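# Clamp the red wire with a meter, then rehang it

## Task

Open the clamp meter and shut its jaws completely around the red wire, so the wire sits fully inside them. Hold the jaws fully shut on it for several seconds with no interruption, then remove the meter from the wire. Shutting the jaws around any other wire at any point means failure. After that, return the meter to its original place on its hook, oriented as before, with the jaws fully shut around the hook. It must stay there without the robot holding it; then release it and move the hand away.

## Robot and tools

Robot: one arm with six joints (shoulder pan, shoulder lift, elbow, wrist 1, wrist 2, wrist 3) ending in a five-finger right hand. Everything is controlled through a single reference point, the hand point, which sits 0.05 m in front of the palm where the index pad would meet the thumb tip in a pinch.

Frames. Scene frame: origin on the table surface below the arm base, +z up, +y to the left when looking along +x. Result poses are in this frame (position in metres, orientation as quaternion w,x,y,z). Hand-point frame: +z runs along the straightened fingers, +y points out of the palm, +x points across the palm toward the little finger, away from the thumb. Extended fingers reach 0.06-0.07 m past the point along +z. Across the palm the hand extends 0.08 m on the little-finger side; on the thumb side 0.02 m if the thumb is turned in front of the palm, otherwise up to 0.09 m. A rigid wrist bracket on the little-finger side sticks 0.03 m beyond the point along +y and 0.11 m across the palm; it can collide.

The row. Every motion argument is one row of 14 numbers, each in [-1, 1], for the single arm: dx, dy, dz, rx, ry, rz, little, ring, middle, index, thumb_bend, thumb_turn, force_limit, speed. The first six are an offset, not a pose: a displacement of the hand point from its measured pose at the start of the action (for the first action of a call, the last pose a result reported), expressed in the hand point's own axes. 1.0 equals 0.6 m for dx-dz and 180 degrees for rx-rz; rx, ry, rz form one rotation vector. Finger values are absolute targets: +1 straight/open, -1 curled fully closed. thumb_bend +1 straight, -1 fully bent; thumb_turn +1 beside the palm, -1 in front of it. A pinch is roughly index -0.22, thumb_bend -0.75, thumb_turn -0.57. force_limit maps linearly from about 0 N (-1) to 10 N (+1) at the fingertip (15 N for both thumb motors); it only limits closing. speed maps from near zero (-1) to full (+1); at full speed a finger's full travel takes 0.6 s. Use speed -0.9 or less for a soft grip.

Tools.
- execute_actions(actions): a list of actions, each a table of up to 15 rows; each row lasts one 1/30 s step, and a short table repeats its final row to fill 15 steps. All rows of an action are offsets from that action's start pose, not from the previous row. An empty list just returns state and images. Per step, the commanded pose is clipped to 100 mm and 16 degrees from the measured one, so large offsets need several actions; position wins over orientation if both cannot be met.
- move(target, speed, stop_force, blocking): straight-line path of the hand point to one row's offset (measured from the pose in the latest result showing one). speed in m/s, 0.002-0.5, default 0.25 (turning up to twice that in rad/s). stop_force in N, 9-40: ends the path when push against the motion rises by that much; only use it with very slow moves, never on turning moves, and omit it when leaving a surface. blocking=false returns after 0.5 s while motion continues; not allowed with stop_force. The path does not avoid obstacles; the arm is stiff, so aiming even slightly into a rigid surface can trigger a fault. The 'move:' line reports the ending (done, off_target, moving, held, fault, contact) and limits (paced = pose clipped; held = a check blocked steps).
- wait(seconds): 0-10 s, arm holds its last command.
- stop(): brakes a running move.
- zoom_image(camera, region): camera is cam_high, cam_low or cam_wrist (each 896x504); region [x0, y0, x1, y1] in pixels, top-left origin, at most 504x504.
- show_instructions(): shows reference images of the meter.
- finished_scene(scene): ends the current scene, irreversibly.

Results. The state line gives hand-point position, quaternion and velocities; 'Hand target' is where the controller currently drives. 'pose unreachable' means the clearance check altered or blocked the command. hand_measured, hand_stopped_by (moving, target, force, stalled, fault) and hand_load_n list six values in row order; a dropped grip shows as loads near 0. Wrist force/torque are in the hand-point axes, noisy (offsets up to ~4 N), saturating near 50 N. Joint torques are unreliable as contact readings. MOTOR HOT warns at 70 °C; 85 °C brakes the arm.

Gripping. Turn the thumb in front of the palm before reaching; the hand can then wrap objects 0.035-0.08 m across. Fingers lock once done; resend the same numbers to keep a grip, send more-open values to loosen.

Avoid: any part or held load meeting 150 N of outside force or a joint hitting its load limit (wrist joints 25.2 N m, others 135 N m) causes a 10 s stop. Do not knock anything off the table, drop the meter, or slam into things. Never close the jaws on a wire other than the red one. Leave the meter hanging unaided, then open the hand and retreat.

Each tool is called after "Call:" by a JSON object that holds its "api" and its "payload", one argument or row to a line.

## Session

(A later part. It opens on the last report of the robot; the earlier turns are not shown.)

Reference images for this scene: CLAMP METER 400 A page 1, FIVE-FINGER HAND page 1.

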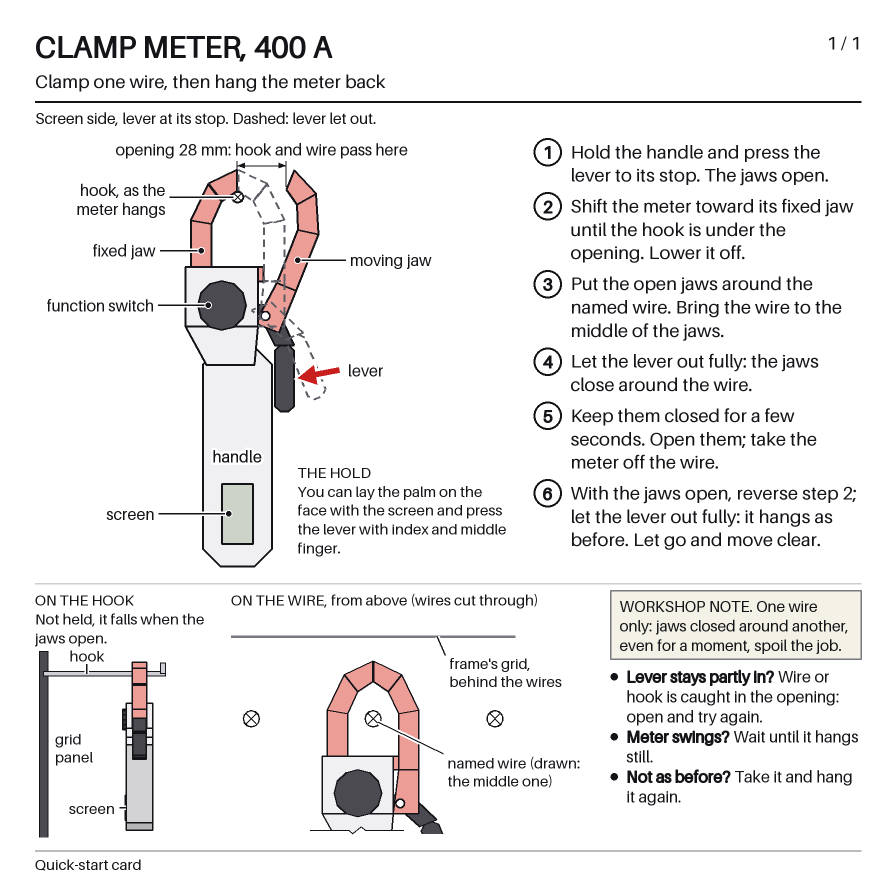

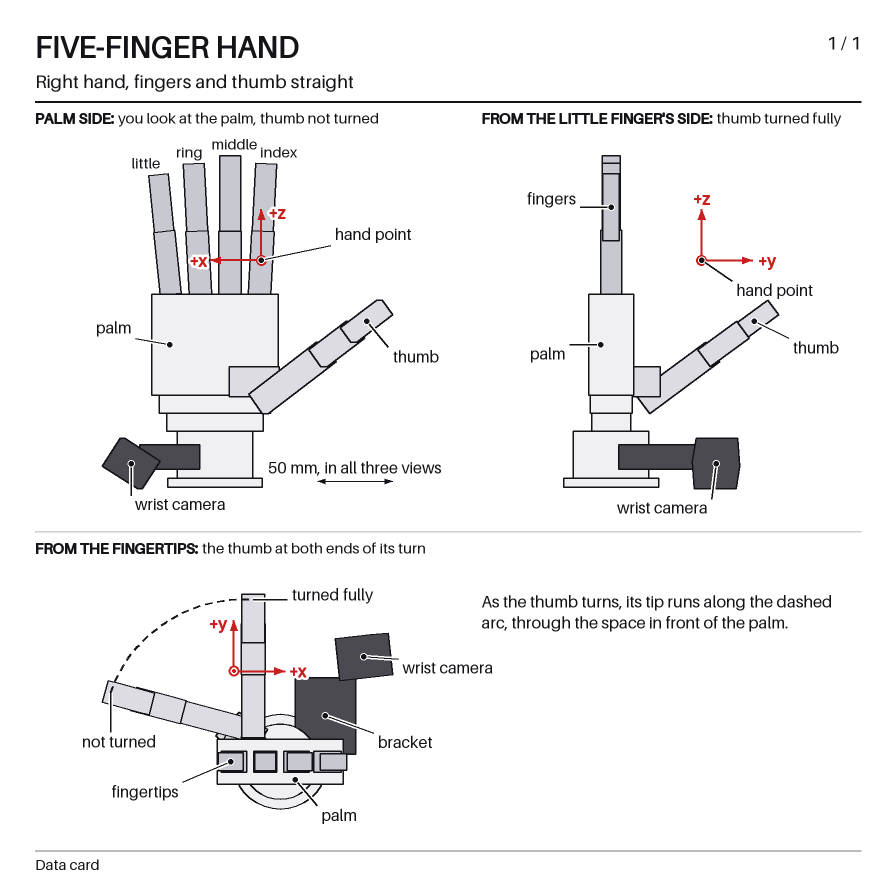

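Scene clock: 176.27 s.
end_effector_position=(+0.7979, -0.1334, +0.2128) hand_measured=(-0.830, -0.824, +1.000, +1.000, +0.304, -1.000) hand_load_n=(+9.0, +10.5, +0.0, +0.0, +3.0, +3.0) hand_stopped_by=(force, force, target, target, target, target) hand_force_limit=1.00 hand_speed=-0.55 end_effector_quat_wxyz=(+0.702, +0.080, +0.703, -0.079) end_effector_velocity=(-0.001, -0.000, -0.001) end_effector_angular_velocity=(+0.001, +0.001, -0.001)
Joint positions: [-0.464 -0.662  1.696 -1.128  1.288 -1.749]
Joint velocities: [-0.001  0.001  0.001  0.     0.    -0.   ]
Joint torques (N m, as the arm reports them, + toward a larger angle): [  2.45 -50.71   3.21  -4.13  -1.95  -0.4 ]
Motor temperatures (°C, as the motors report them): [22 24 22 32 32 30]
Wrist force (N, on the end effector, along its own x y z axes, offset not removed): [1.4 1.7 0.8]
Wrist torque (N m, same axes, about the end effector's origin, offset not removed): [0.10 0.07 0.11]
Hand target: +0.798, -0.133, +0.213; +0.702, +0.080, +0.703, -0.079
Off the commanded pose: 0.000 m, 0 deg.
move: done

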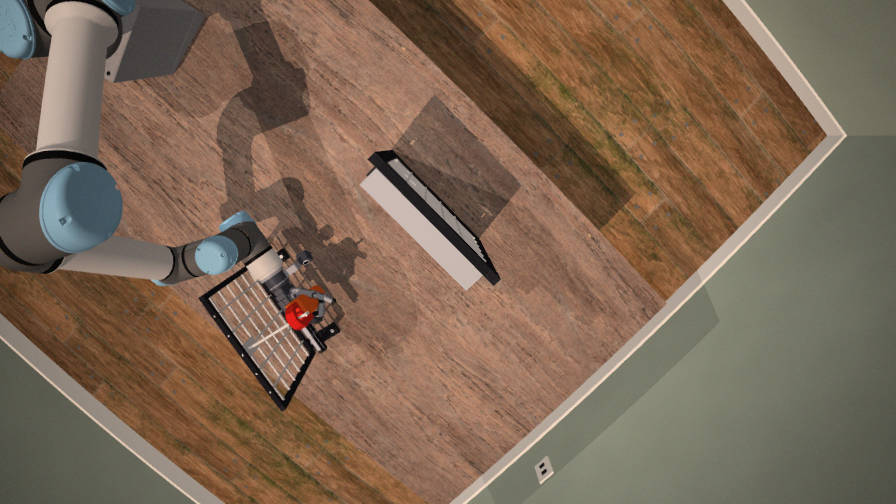

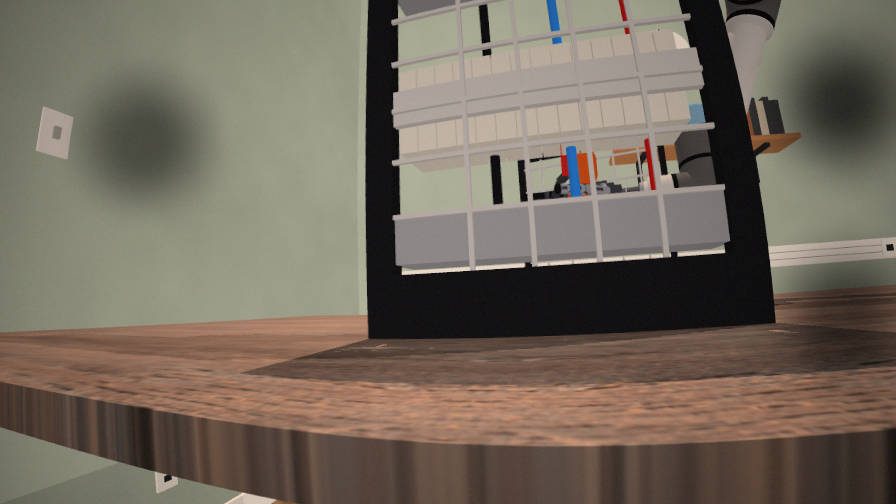

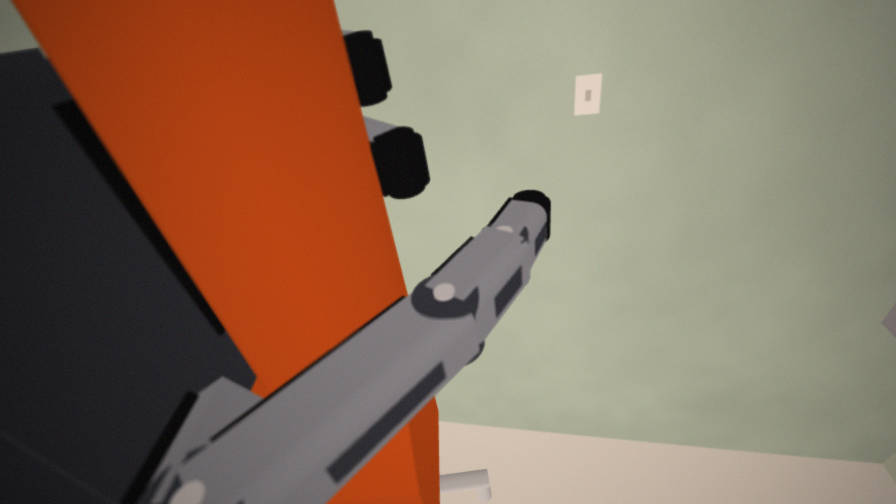

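Call:
{"api": "move", "payload": {
  "target": [0.008,0,0,0,0,0,-1,-1,1,1,0.3,-1,1,-0.55],
  "speed": 0.008,
  "stop_force": 9
}}

Call:
{"api": "move", "payload": {
  "target": [0,0,0,0,0,0,1,1,1,1,1,-1,1,-0.55]
}}

Call:
{"api": "move", "payload": {
  "target": [0.01,-0.015,-0.03,0,0,0,1,1,1,1,1,-1,1,-0.55],
  "speed": 0.02
}}

Call:
{"api": "move", "payload": {
  "target": [0,0,-0.38,0,0,0,1,1,1,1,1,-1,1,-0.55],
  "speed": 0.2
}}

Call:
{"api": "wait", "payload": {
  "seconds": 5
}}

Call:
{"api": "zoom_image", "payload": {
  "camera": "cam_high",
  "region": [206,223,386,403]
}}

Scene clock: 185.77 s.
end_effector_position=(+0.7979, -0.1334, +0.2082) hand_measured=(-0.830, -0.824, +1.000, +1.000, +0.302, -1.000) hand_load_n=(+9.0, +10.5, +0.0, +0.0, +2.5, +3.5) hand_stopped_by=(force, force, target, target, target, target) hand_force_limit=1.00 hand_speed=-0.55 end_effector_quat_wxyz=(+0.702, +0.080, +0.703, -0.080) end_effector_velocity=(+0.000, -0.002, -0.002) end_effector_angular_velocity=(-0.001, -0.001, -0.002)
Joint positions: [-0.465 -0.653  1.692 -1.134  1.287 -1.748]
Joint velocities: [-0.002  0.004 -0.003 -0.002  0.     0.   ]
Joint torques (N m, as the arm reports them, + toward a larger angle): [  1.43 -36.17 -21.79  -3.44  -2.08   2.55]
Motor temperatures (°C, as the motors report them): [22 24 22 32 32 30]
Wrist force (N, on the end effector, along its own x y z axes, offset not removed): [2.6 -0.1 0.8]
Wrist torque (N m, same axes, about the end effector's origin, offset not removed): [0.18 -0.40 0.27]
Hand target: +0.798, -0.133, +0.208; +0.702, +0.080, +0.703, -0.079
Off the commanded pose: 0.000 m, 0 deg.
move: done

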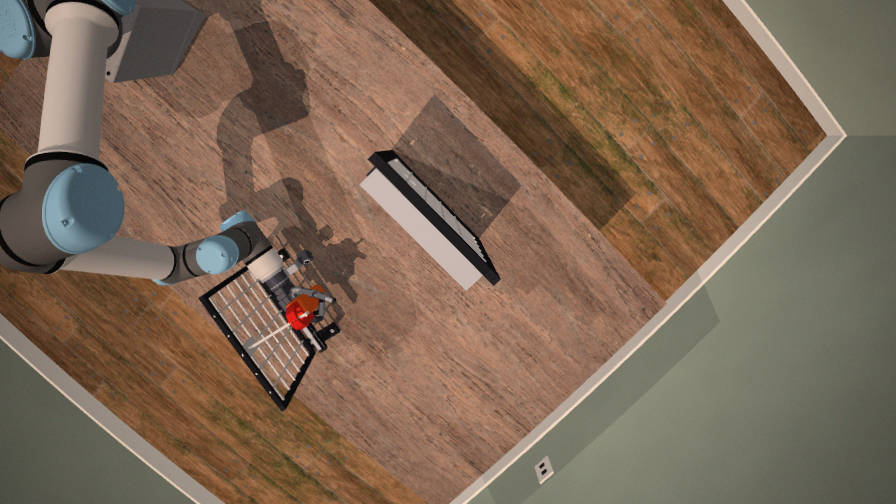

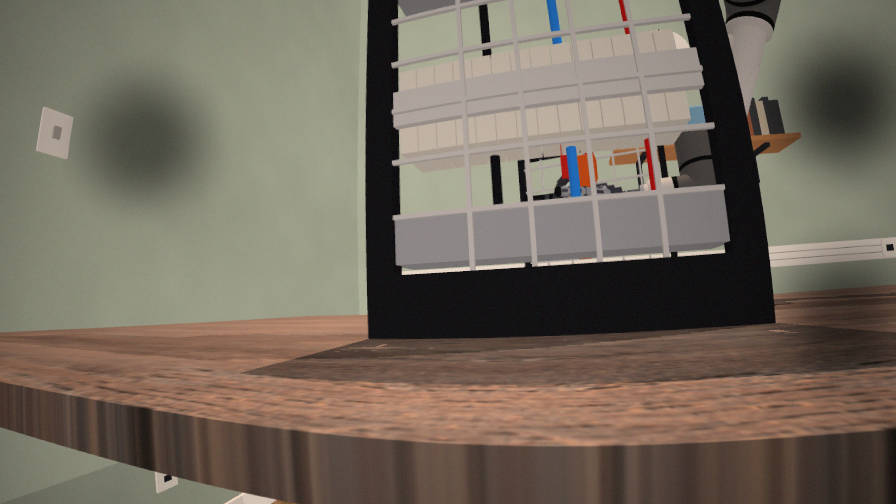

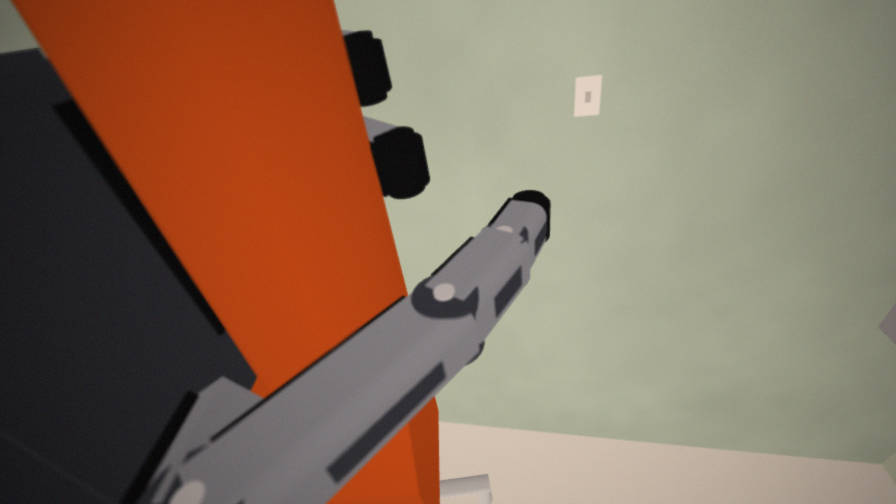

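Scene clock: 188.50 s.
end_effector_position=(+0.7979, -0.1334, +0.2082) hand_measured=(+1.000, +1.000, +1.000, +1.000, +1.000, -1.000) hand_load_n=(+0.0, +0.0, +0.0, +0.0, +0.0, +0.0) hand_stopped_by=(target, target, target, target, target, target) hand_force_limit=1.00 hand_speed=-0.55 end_effector_quat_wxyz=(+0.702, +0.080, +0.703, -0.080) end_effector_velocity=(-0.001, -0.000, -0.000) end_effector_angular_velocity=(+0.000, +0.001, -0.000)
Joint positions: [-0.465 -0.653  1.692 -1.134  1.287 -1.748]
Joint velocities: [-0.001 -0.001  0.002 -0.    -0.001  0.   ]
Joint torques (N m, as the arm reports them, + toward a larger angle): [ 21.42 -48.48   4.17   0.79   1.32   1.8 ]
Motor temperatures (°C, as the motors report them): [22 24 22 32 32 30]
Wrist force (N, on the end effector, along its own x y z axes, offset not removed): [-1.4 -1.0 1.2]
Wrist torque (N m, same axes, about the end effector's origin, offset not removed): [-0.07 0.17 -0.21]
Hand target: +0.798, -0.133, +0.208; +0.702, +0.080, +0.703, -0.080
Off the commanded pose: 0.000 m, 0 deg.
move: done

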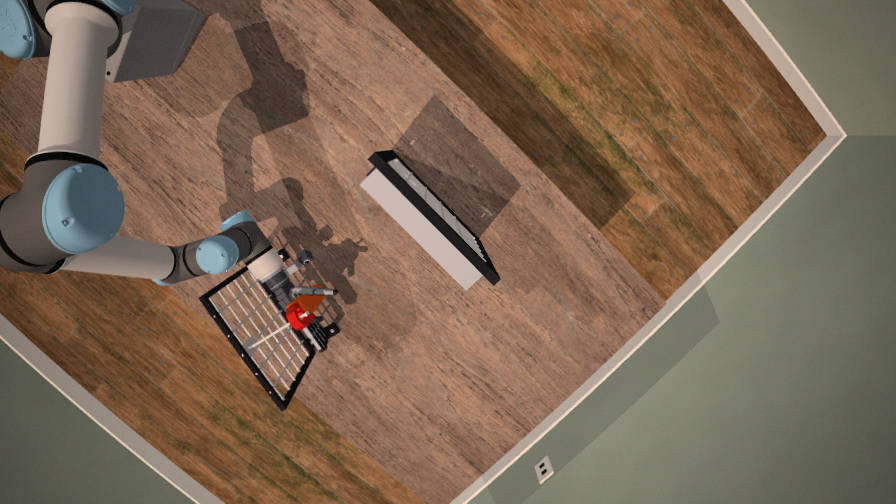

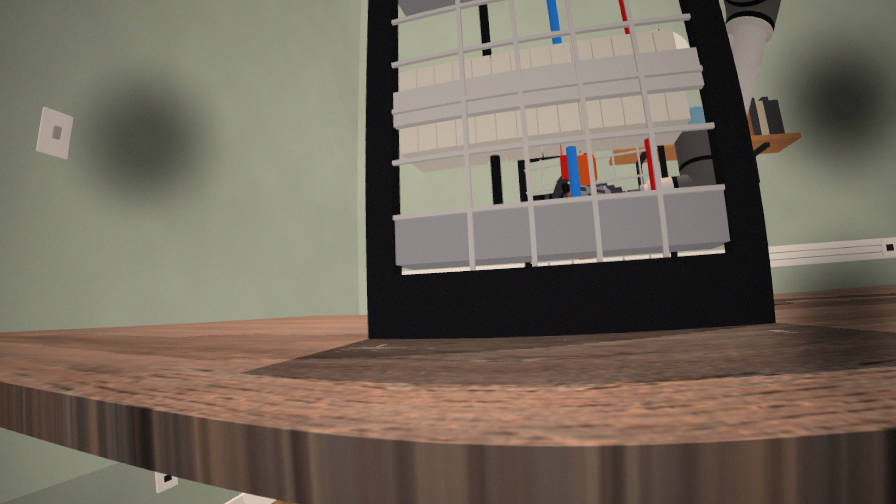

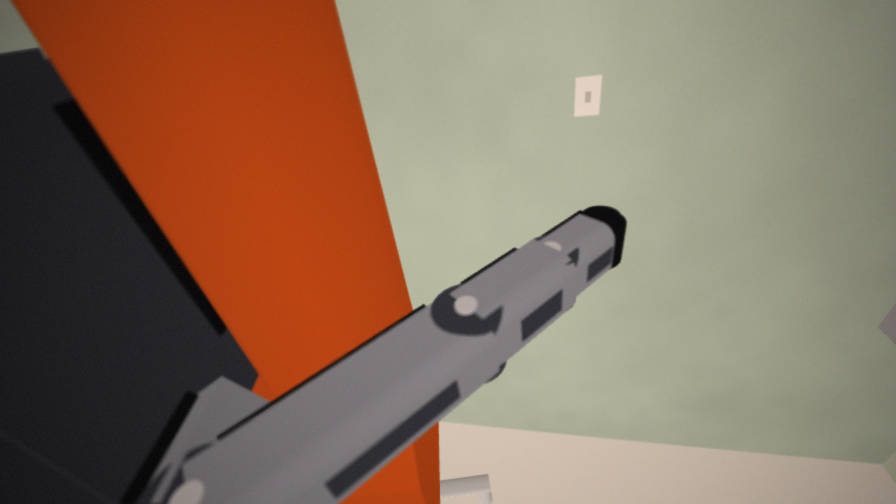

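Scene clock: 189.83 s.
end_effector_position=(+0.7787, -0.1381, +0.2023) hand_measured=(+1.000, +1.000, +1.000, +1.000, +1.000, -1.000) hand_load_n=(+0.0, +0.0, +0.0, +0.0, +0.0, +0.0) hand_stopped_by=(target, target, target, target, target, target) hand_force_limit=1.00 hand_speed=-0.55 end_effector_quat_wxyz=(+0.702, +0.080, +0.703, -0.080) end_effector_velocity=(-0.003, -0.000, -0.001) end_effector_angular_velocity=(+0.001, +0.001, -0.001)
Joint positions: [-0.492 -0.661  1.745 -1.179  1.26  -1.746]
Joint velocities: [-0.003 -0.001  0.007 -0.006 -0.002  0.   ]
Joint torques (N m, as the arm reports them, + toward a larger angle): [  3.13 -48.27   5.1   -3.6   -2.02   2.6 ]
Motor temperatures (°C, as the motors report them): [22 24 22 32 32 30]
Wrist force (N, on the end effector, along its own x y z axes, offset not removed): [-0.4 1.2 -0.9]
Wrist torque (N m, same axes, about the end effector's origin, offset not removed): [0.23 0.07 -0.04]
Hand target: +0.778, -0.138, +0.202; +0.702, +0.080, +0.703, -0.080
Off the commanded pose: 0.000 m, 0 deg.
move: done

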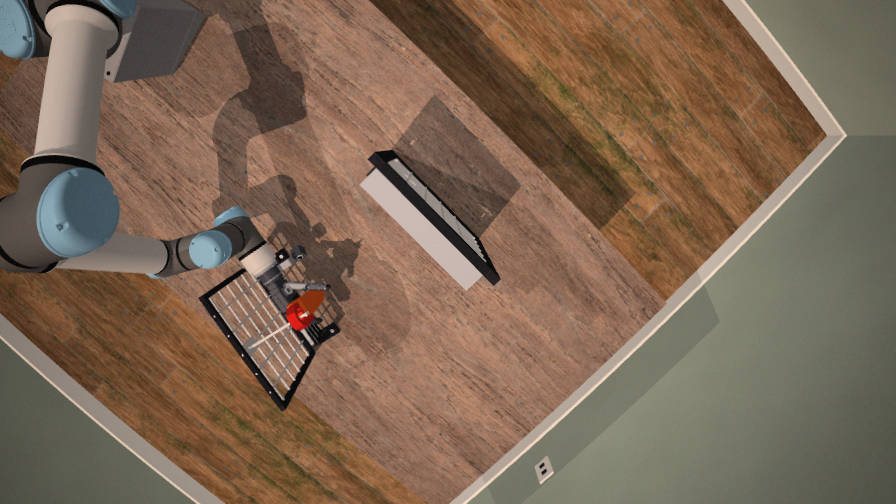

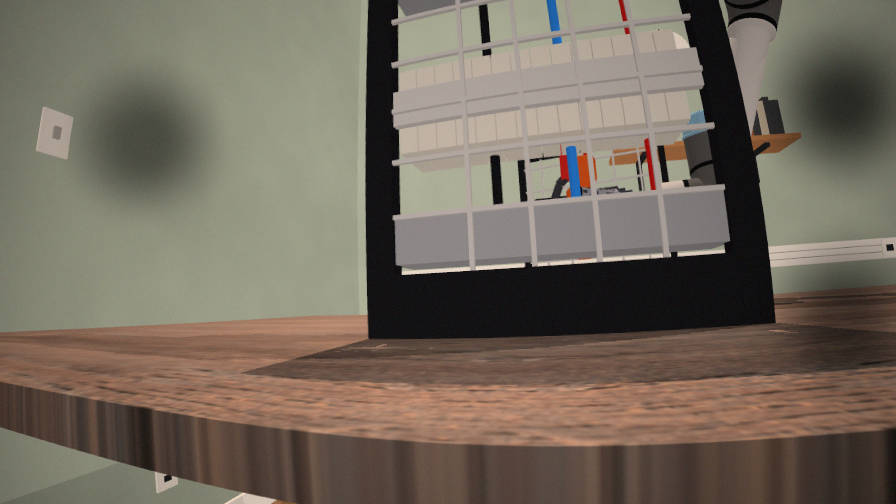

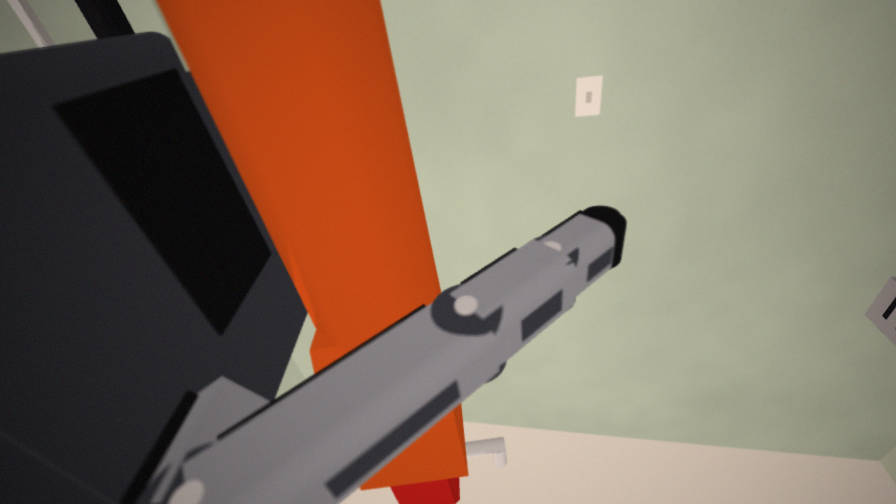

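Scene clock: 191.63 s.
end_effector_position=(+0.5568, -0.0871, +0.2025) hand_measured=(+1.000, +1.000, +1.000, +1.000, +1.000, -1.000) hand_load_n=(+0.0, +0.0, +0.0, +0.0, +0.0, +0.0) hand_stopped_by=(target, target, target, target, target, target) hand_force_limit=1.00 hand_speed=-0.55 end_effector_quat_wxyz=(+0.702, +0.080, +0.703, -0.080) end_effector_velocity=(-0.002, -0.001, -0.001) end_effector_angular_velocity=(-0.001, -0.003, -0.001)
Joint positions: [-0.723 -0.732  2.397 -1.77   1.031 -1.721]
Joint velocities: [-0.007  0.005  0.004 -0.013 -0.007  0.003]
Joint torques (N m, as the arm reports them, + toward a larger angle): [ -1.75 -25.16  18.37  -3.69  -1.83   2.47]
Motor temperatures (°C, as the motors report them): [22 24 22 32 32 30]
Wrist force (N, on the end effector, along its own x y z axes, offset not removed): [-0.1 -0.1 0.2]
Wrist torque (N m, same axes, about the end effector's origin, offset not removed): [-0.03 0.04 0.03]
Hand target: +0.556, -0.087, +0.202; +0.702, +0.080, +0.703, -0.080
Off the commanded pose: 0.000 m, 0 deg.
move: done

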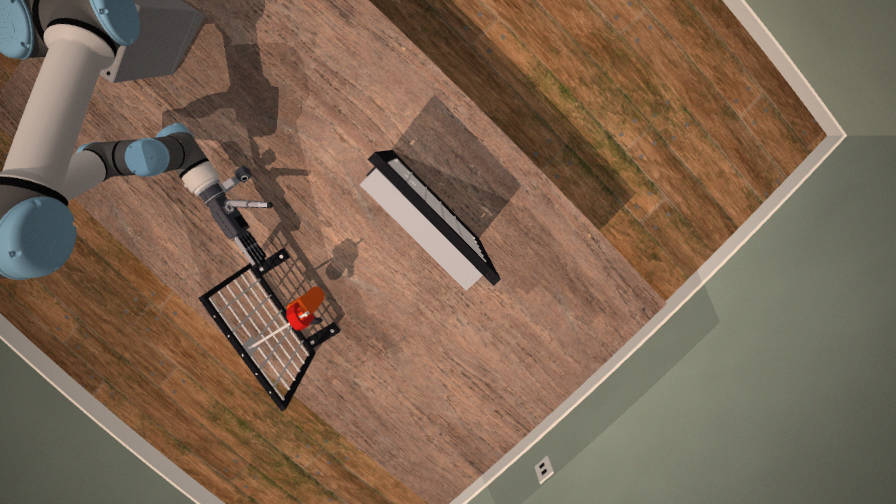

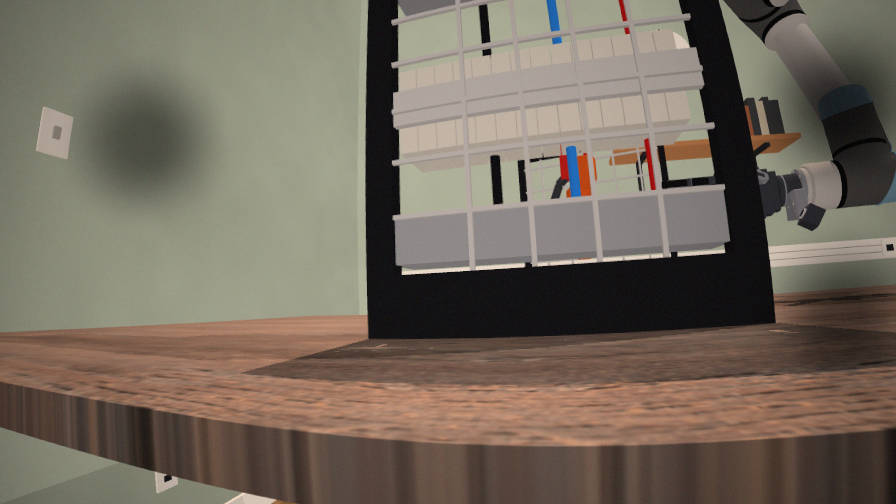

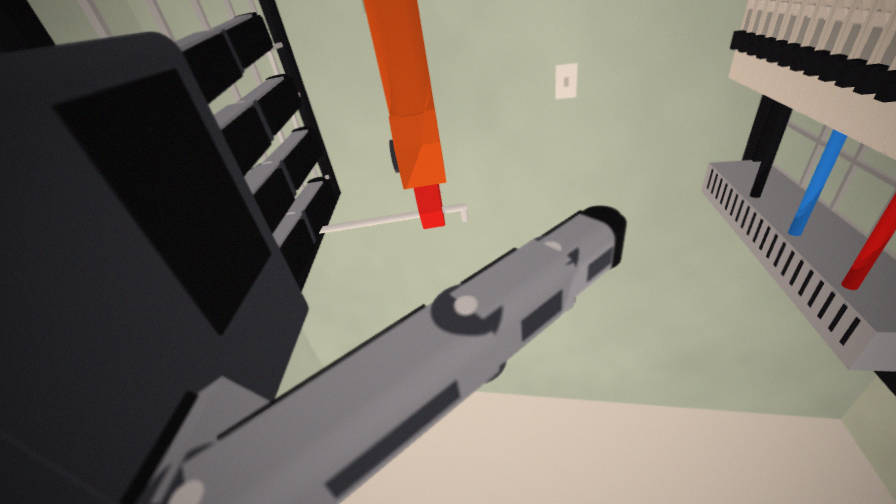

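Scene clock: 196.63 s.
end_effector_position=(+0.5564, -0.0871, +0.2025) hand_measured=(+1.000, +1.000, +1.000, +1.000, +1.000, -1.000) hand_load_n=(+0.0, +0.0, +0.0, +0.0, +0.0, +0.0) hand_stopped_by=(target, target, target, target, target, target) hand_force_limit=1.00 hand_speed=-0.55 end_effector_quat_wxyz=(+0.702, +0.080, +0.703, -0.080) end_effector_velocity=(+0.000, +0.000, +0.001) end_effector_angular_velocity=(-0.001, -0.001, +0.001)
Joint positions: [-0.723 -0.732  2.397 -1.771  1.03  -1.721]
Joint velocities: [ 0.001 -0.001 -0.     0.001  0.    -0.   ]
Joint torques (N m, as the arm reports them, + toward a larger angle): [ -0.95 -24.19  18.02  -3.45  -1.94   2.56]
Motor temperatures (°C, as the motors report them): [22 24 22 32 32 30]
Wrist force (N, on the end effector, along its own x y z axes, offset not removed): [-0.1 -1.7 1.5]
Wrist torque (N m, same axes, about the end effector's origin, offset not removed): [-0.31 0.10 -0.11]
Hand target: +0.556, -0.087, +0.202; +0.702, +0.080, +0.703, -0.080
Off the commanded pose: 0.000 m, 0 deg.
wait: 5.00 s; at rest by 0.17 s

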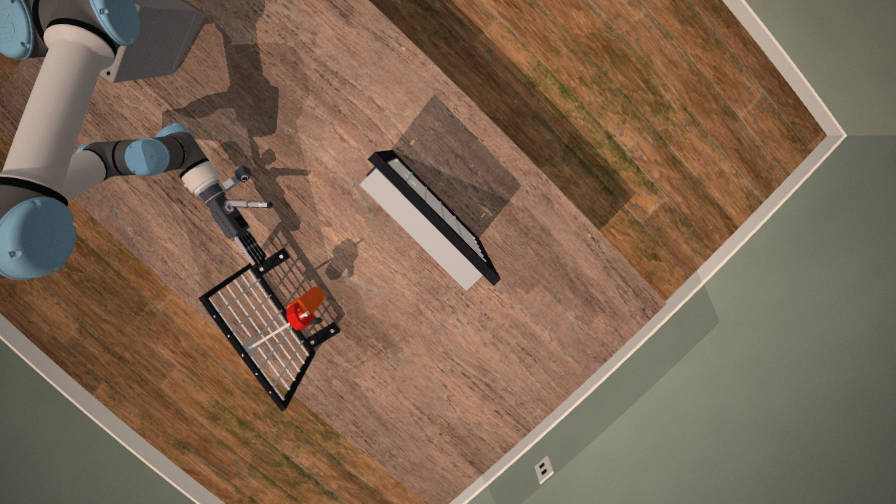

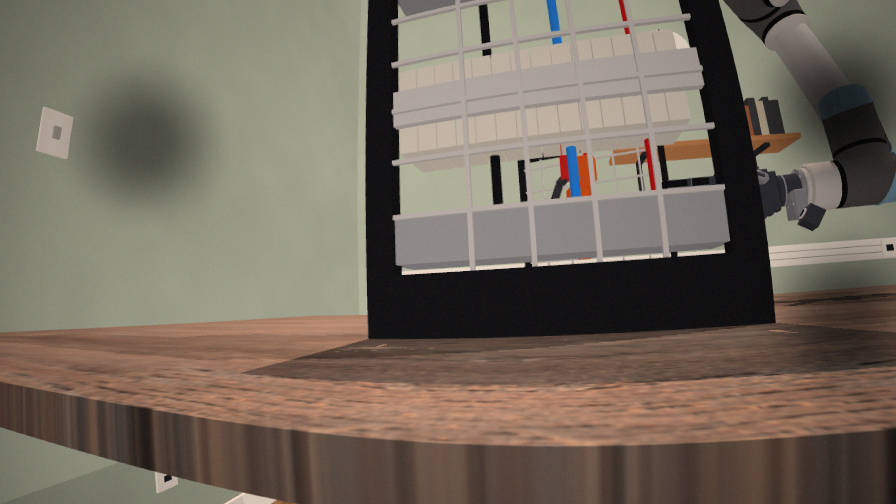

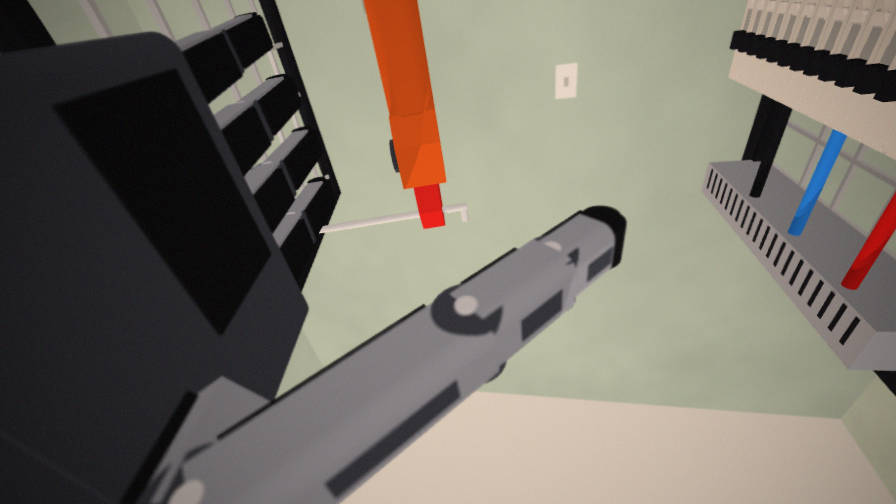

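Region (206, 223, 386, 403) of cam_high's 896x504 image, scaled by 2.800, with more detail than that image has.

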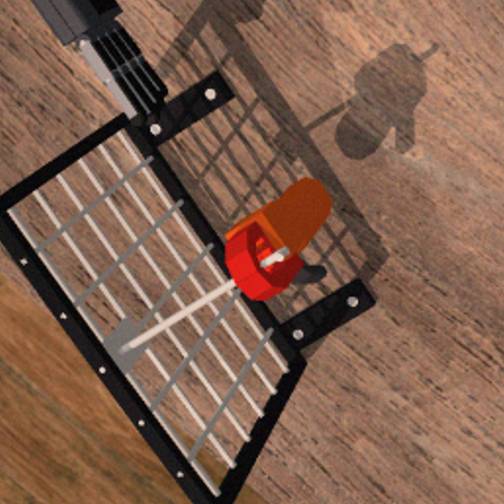

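Call:
{"api": "finished_scene", "payload": {
  "scene": 2
}}

The scene is finished: the task was done.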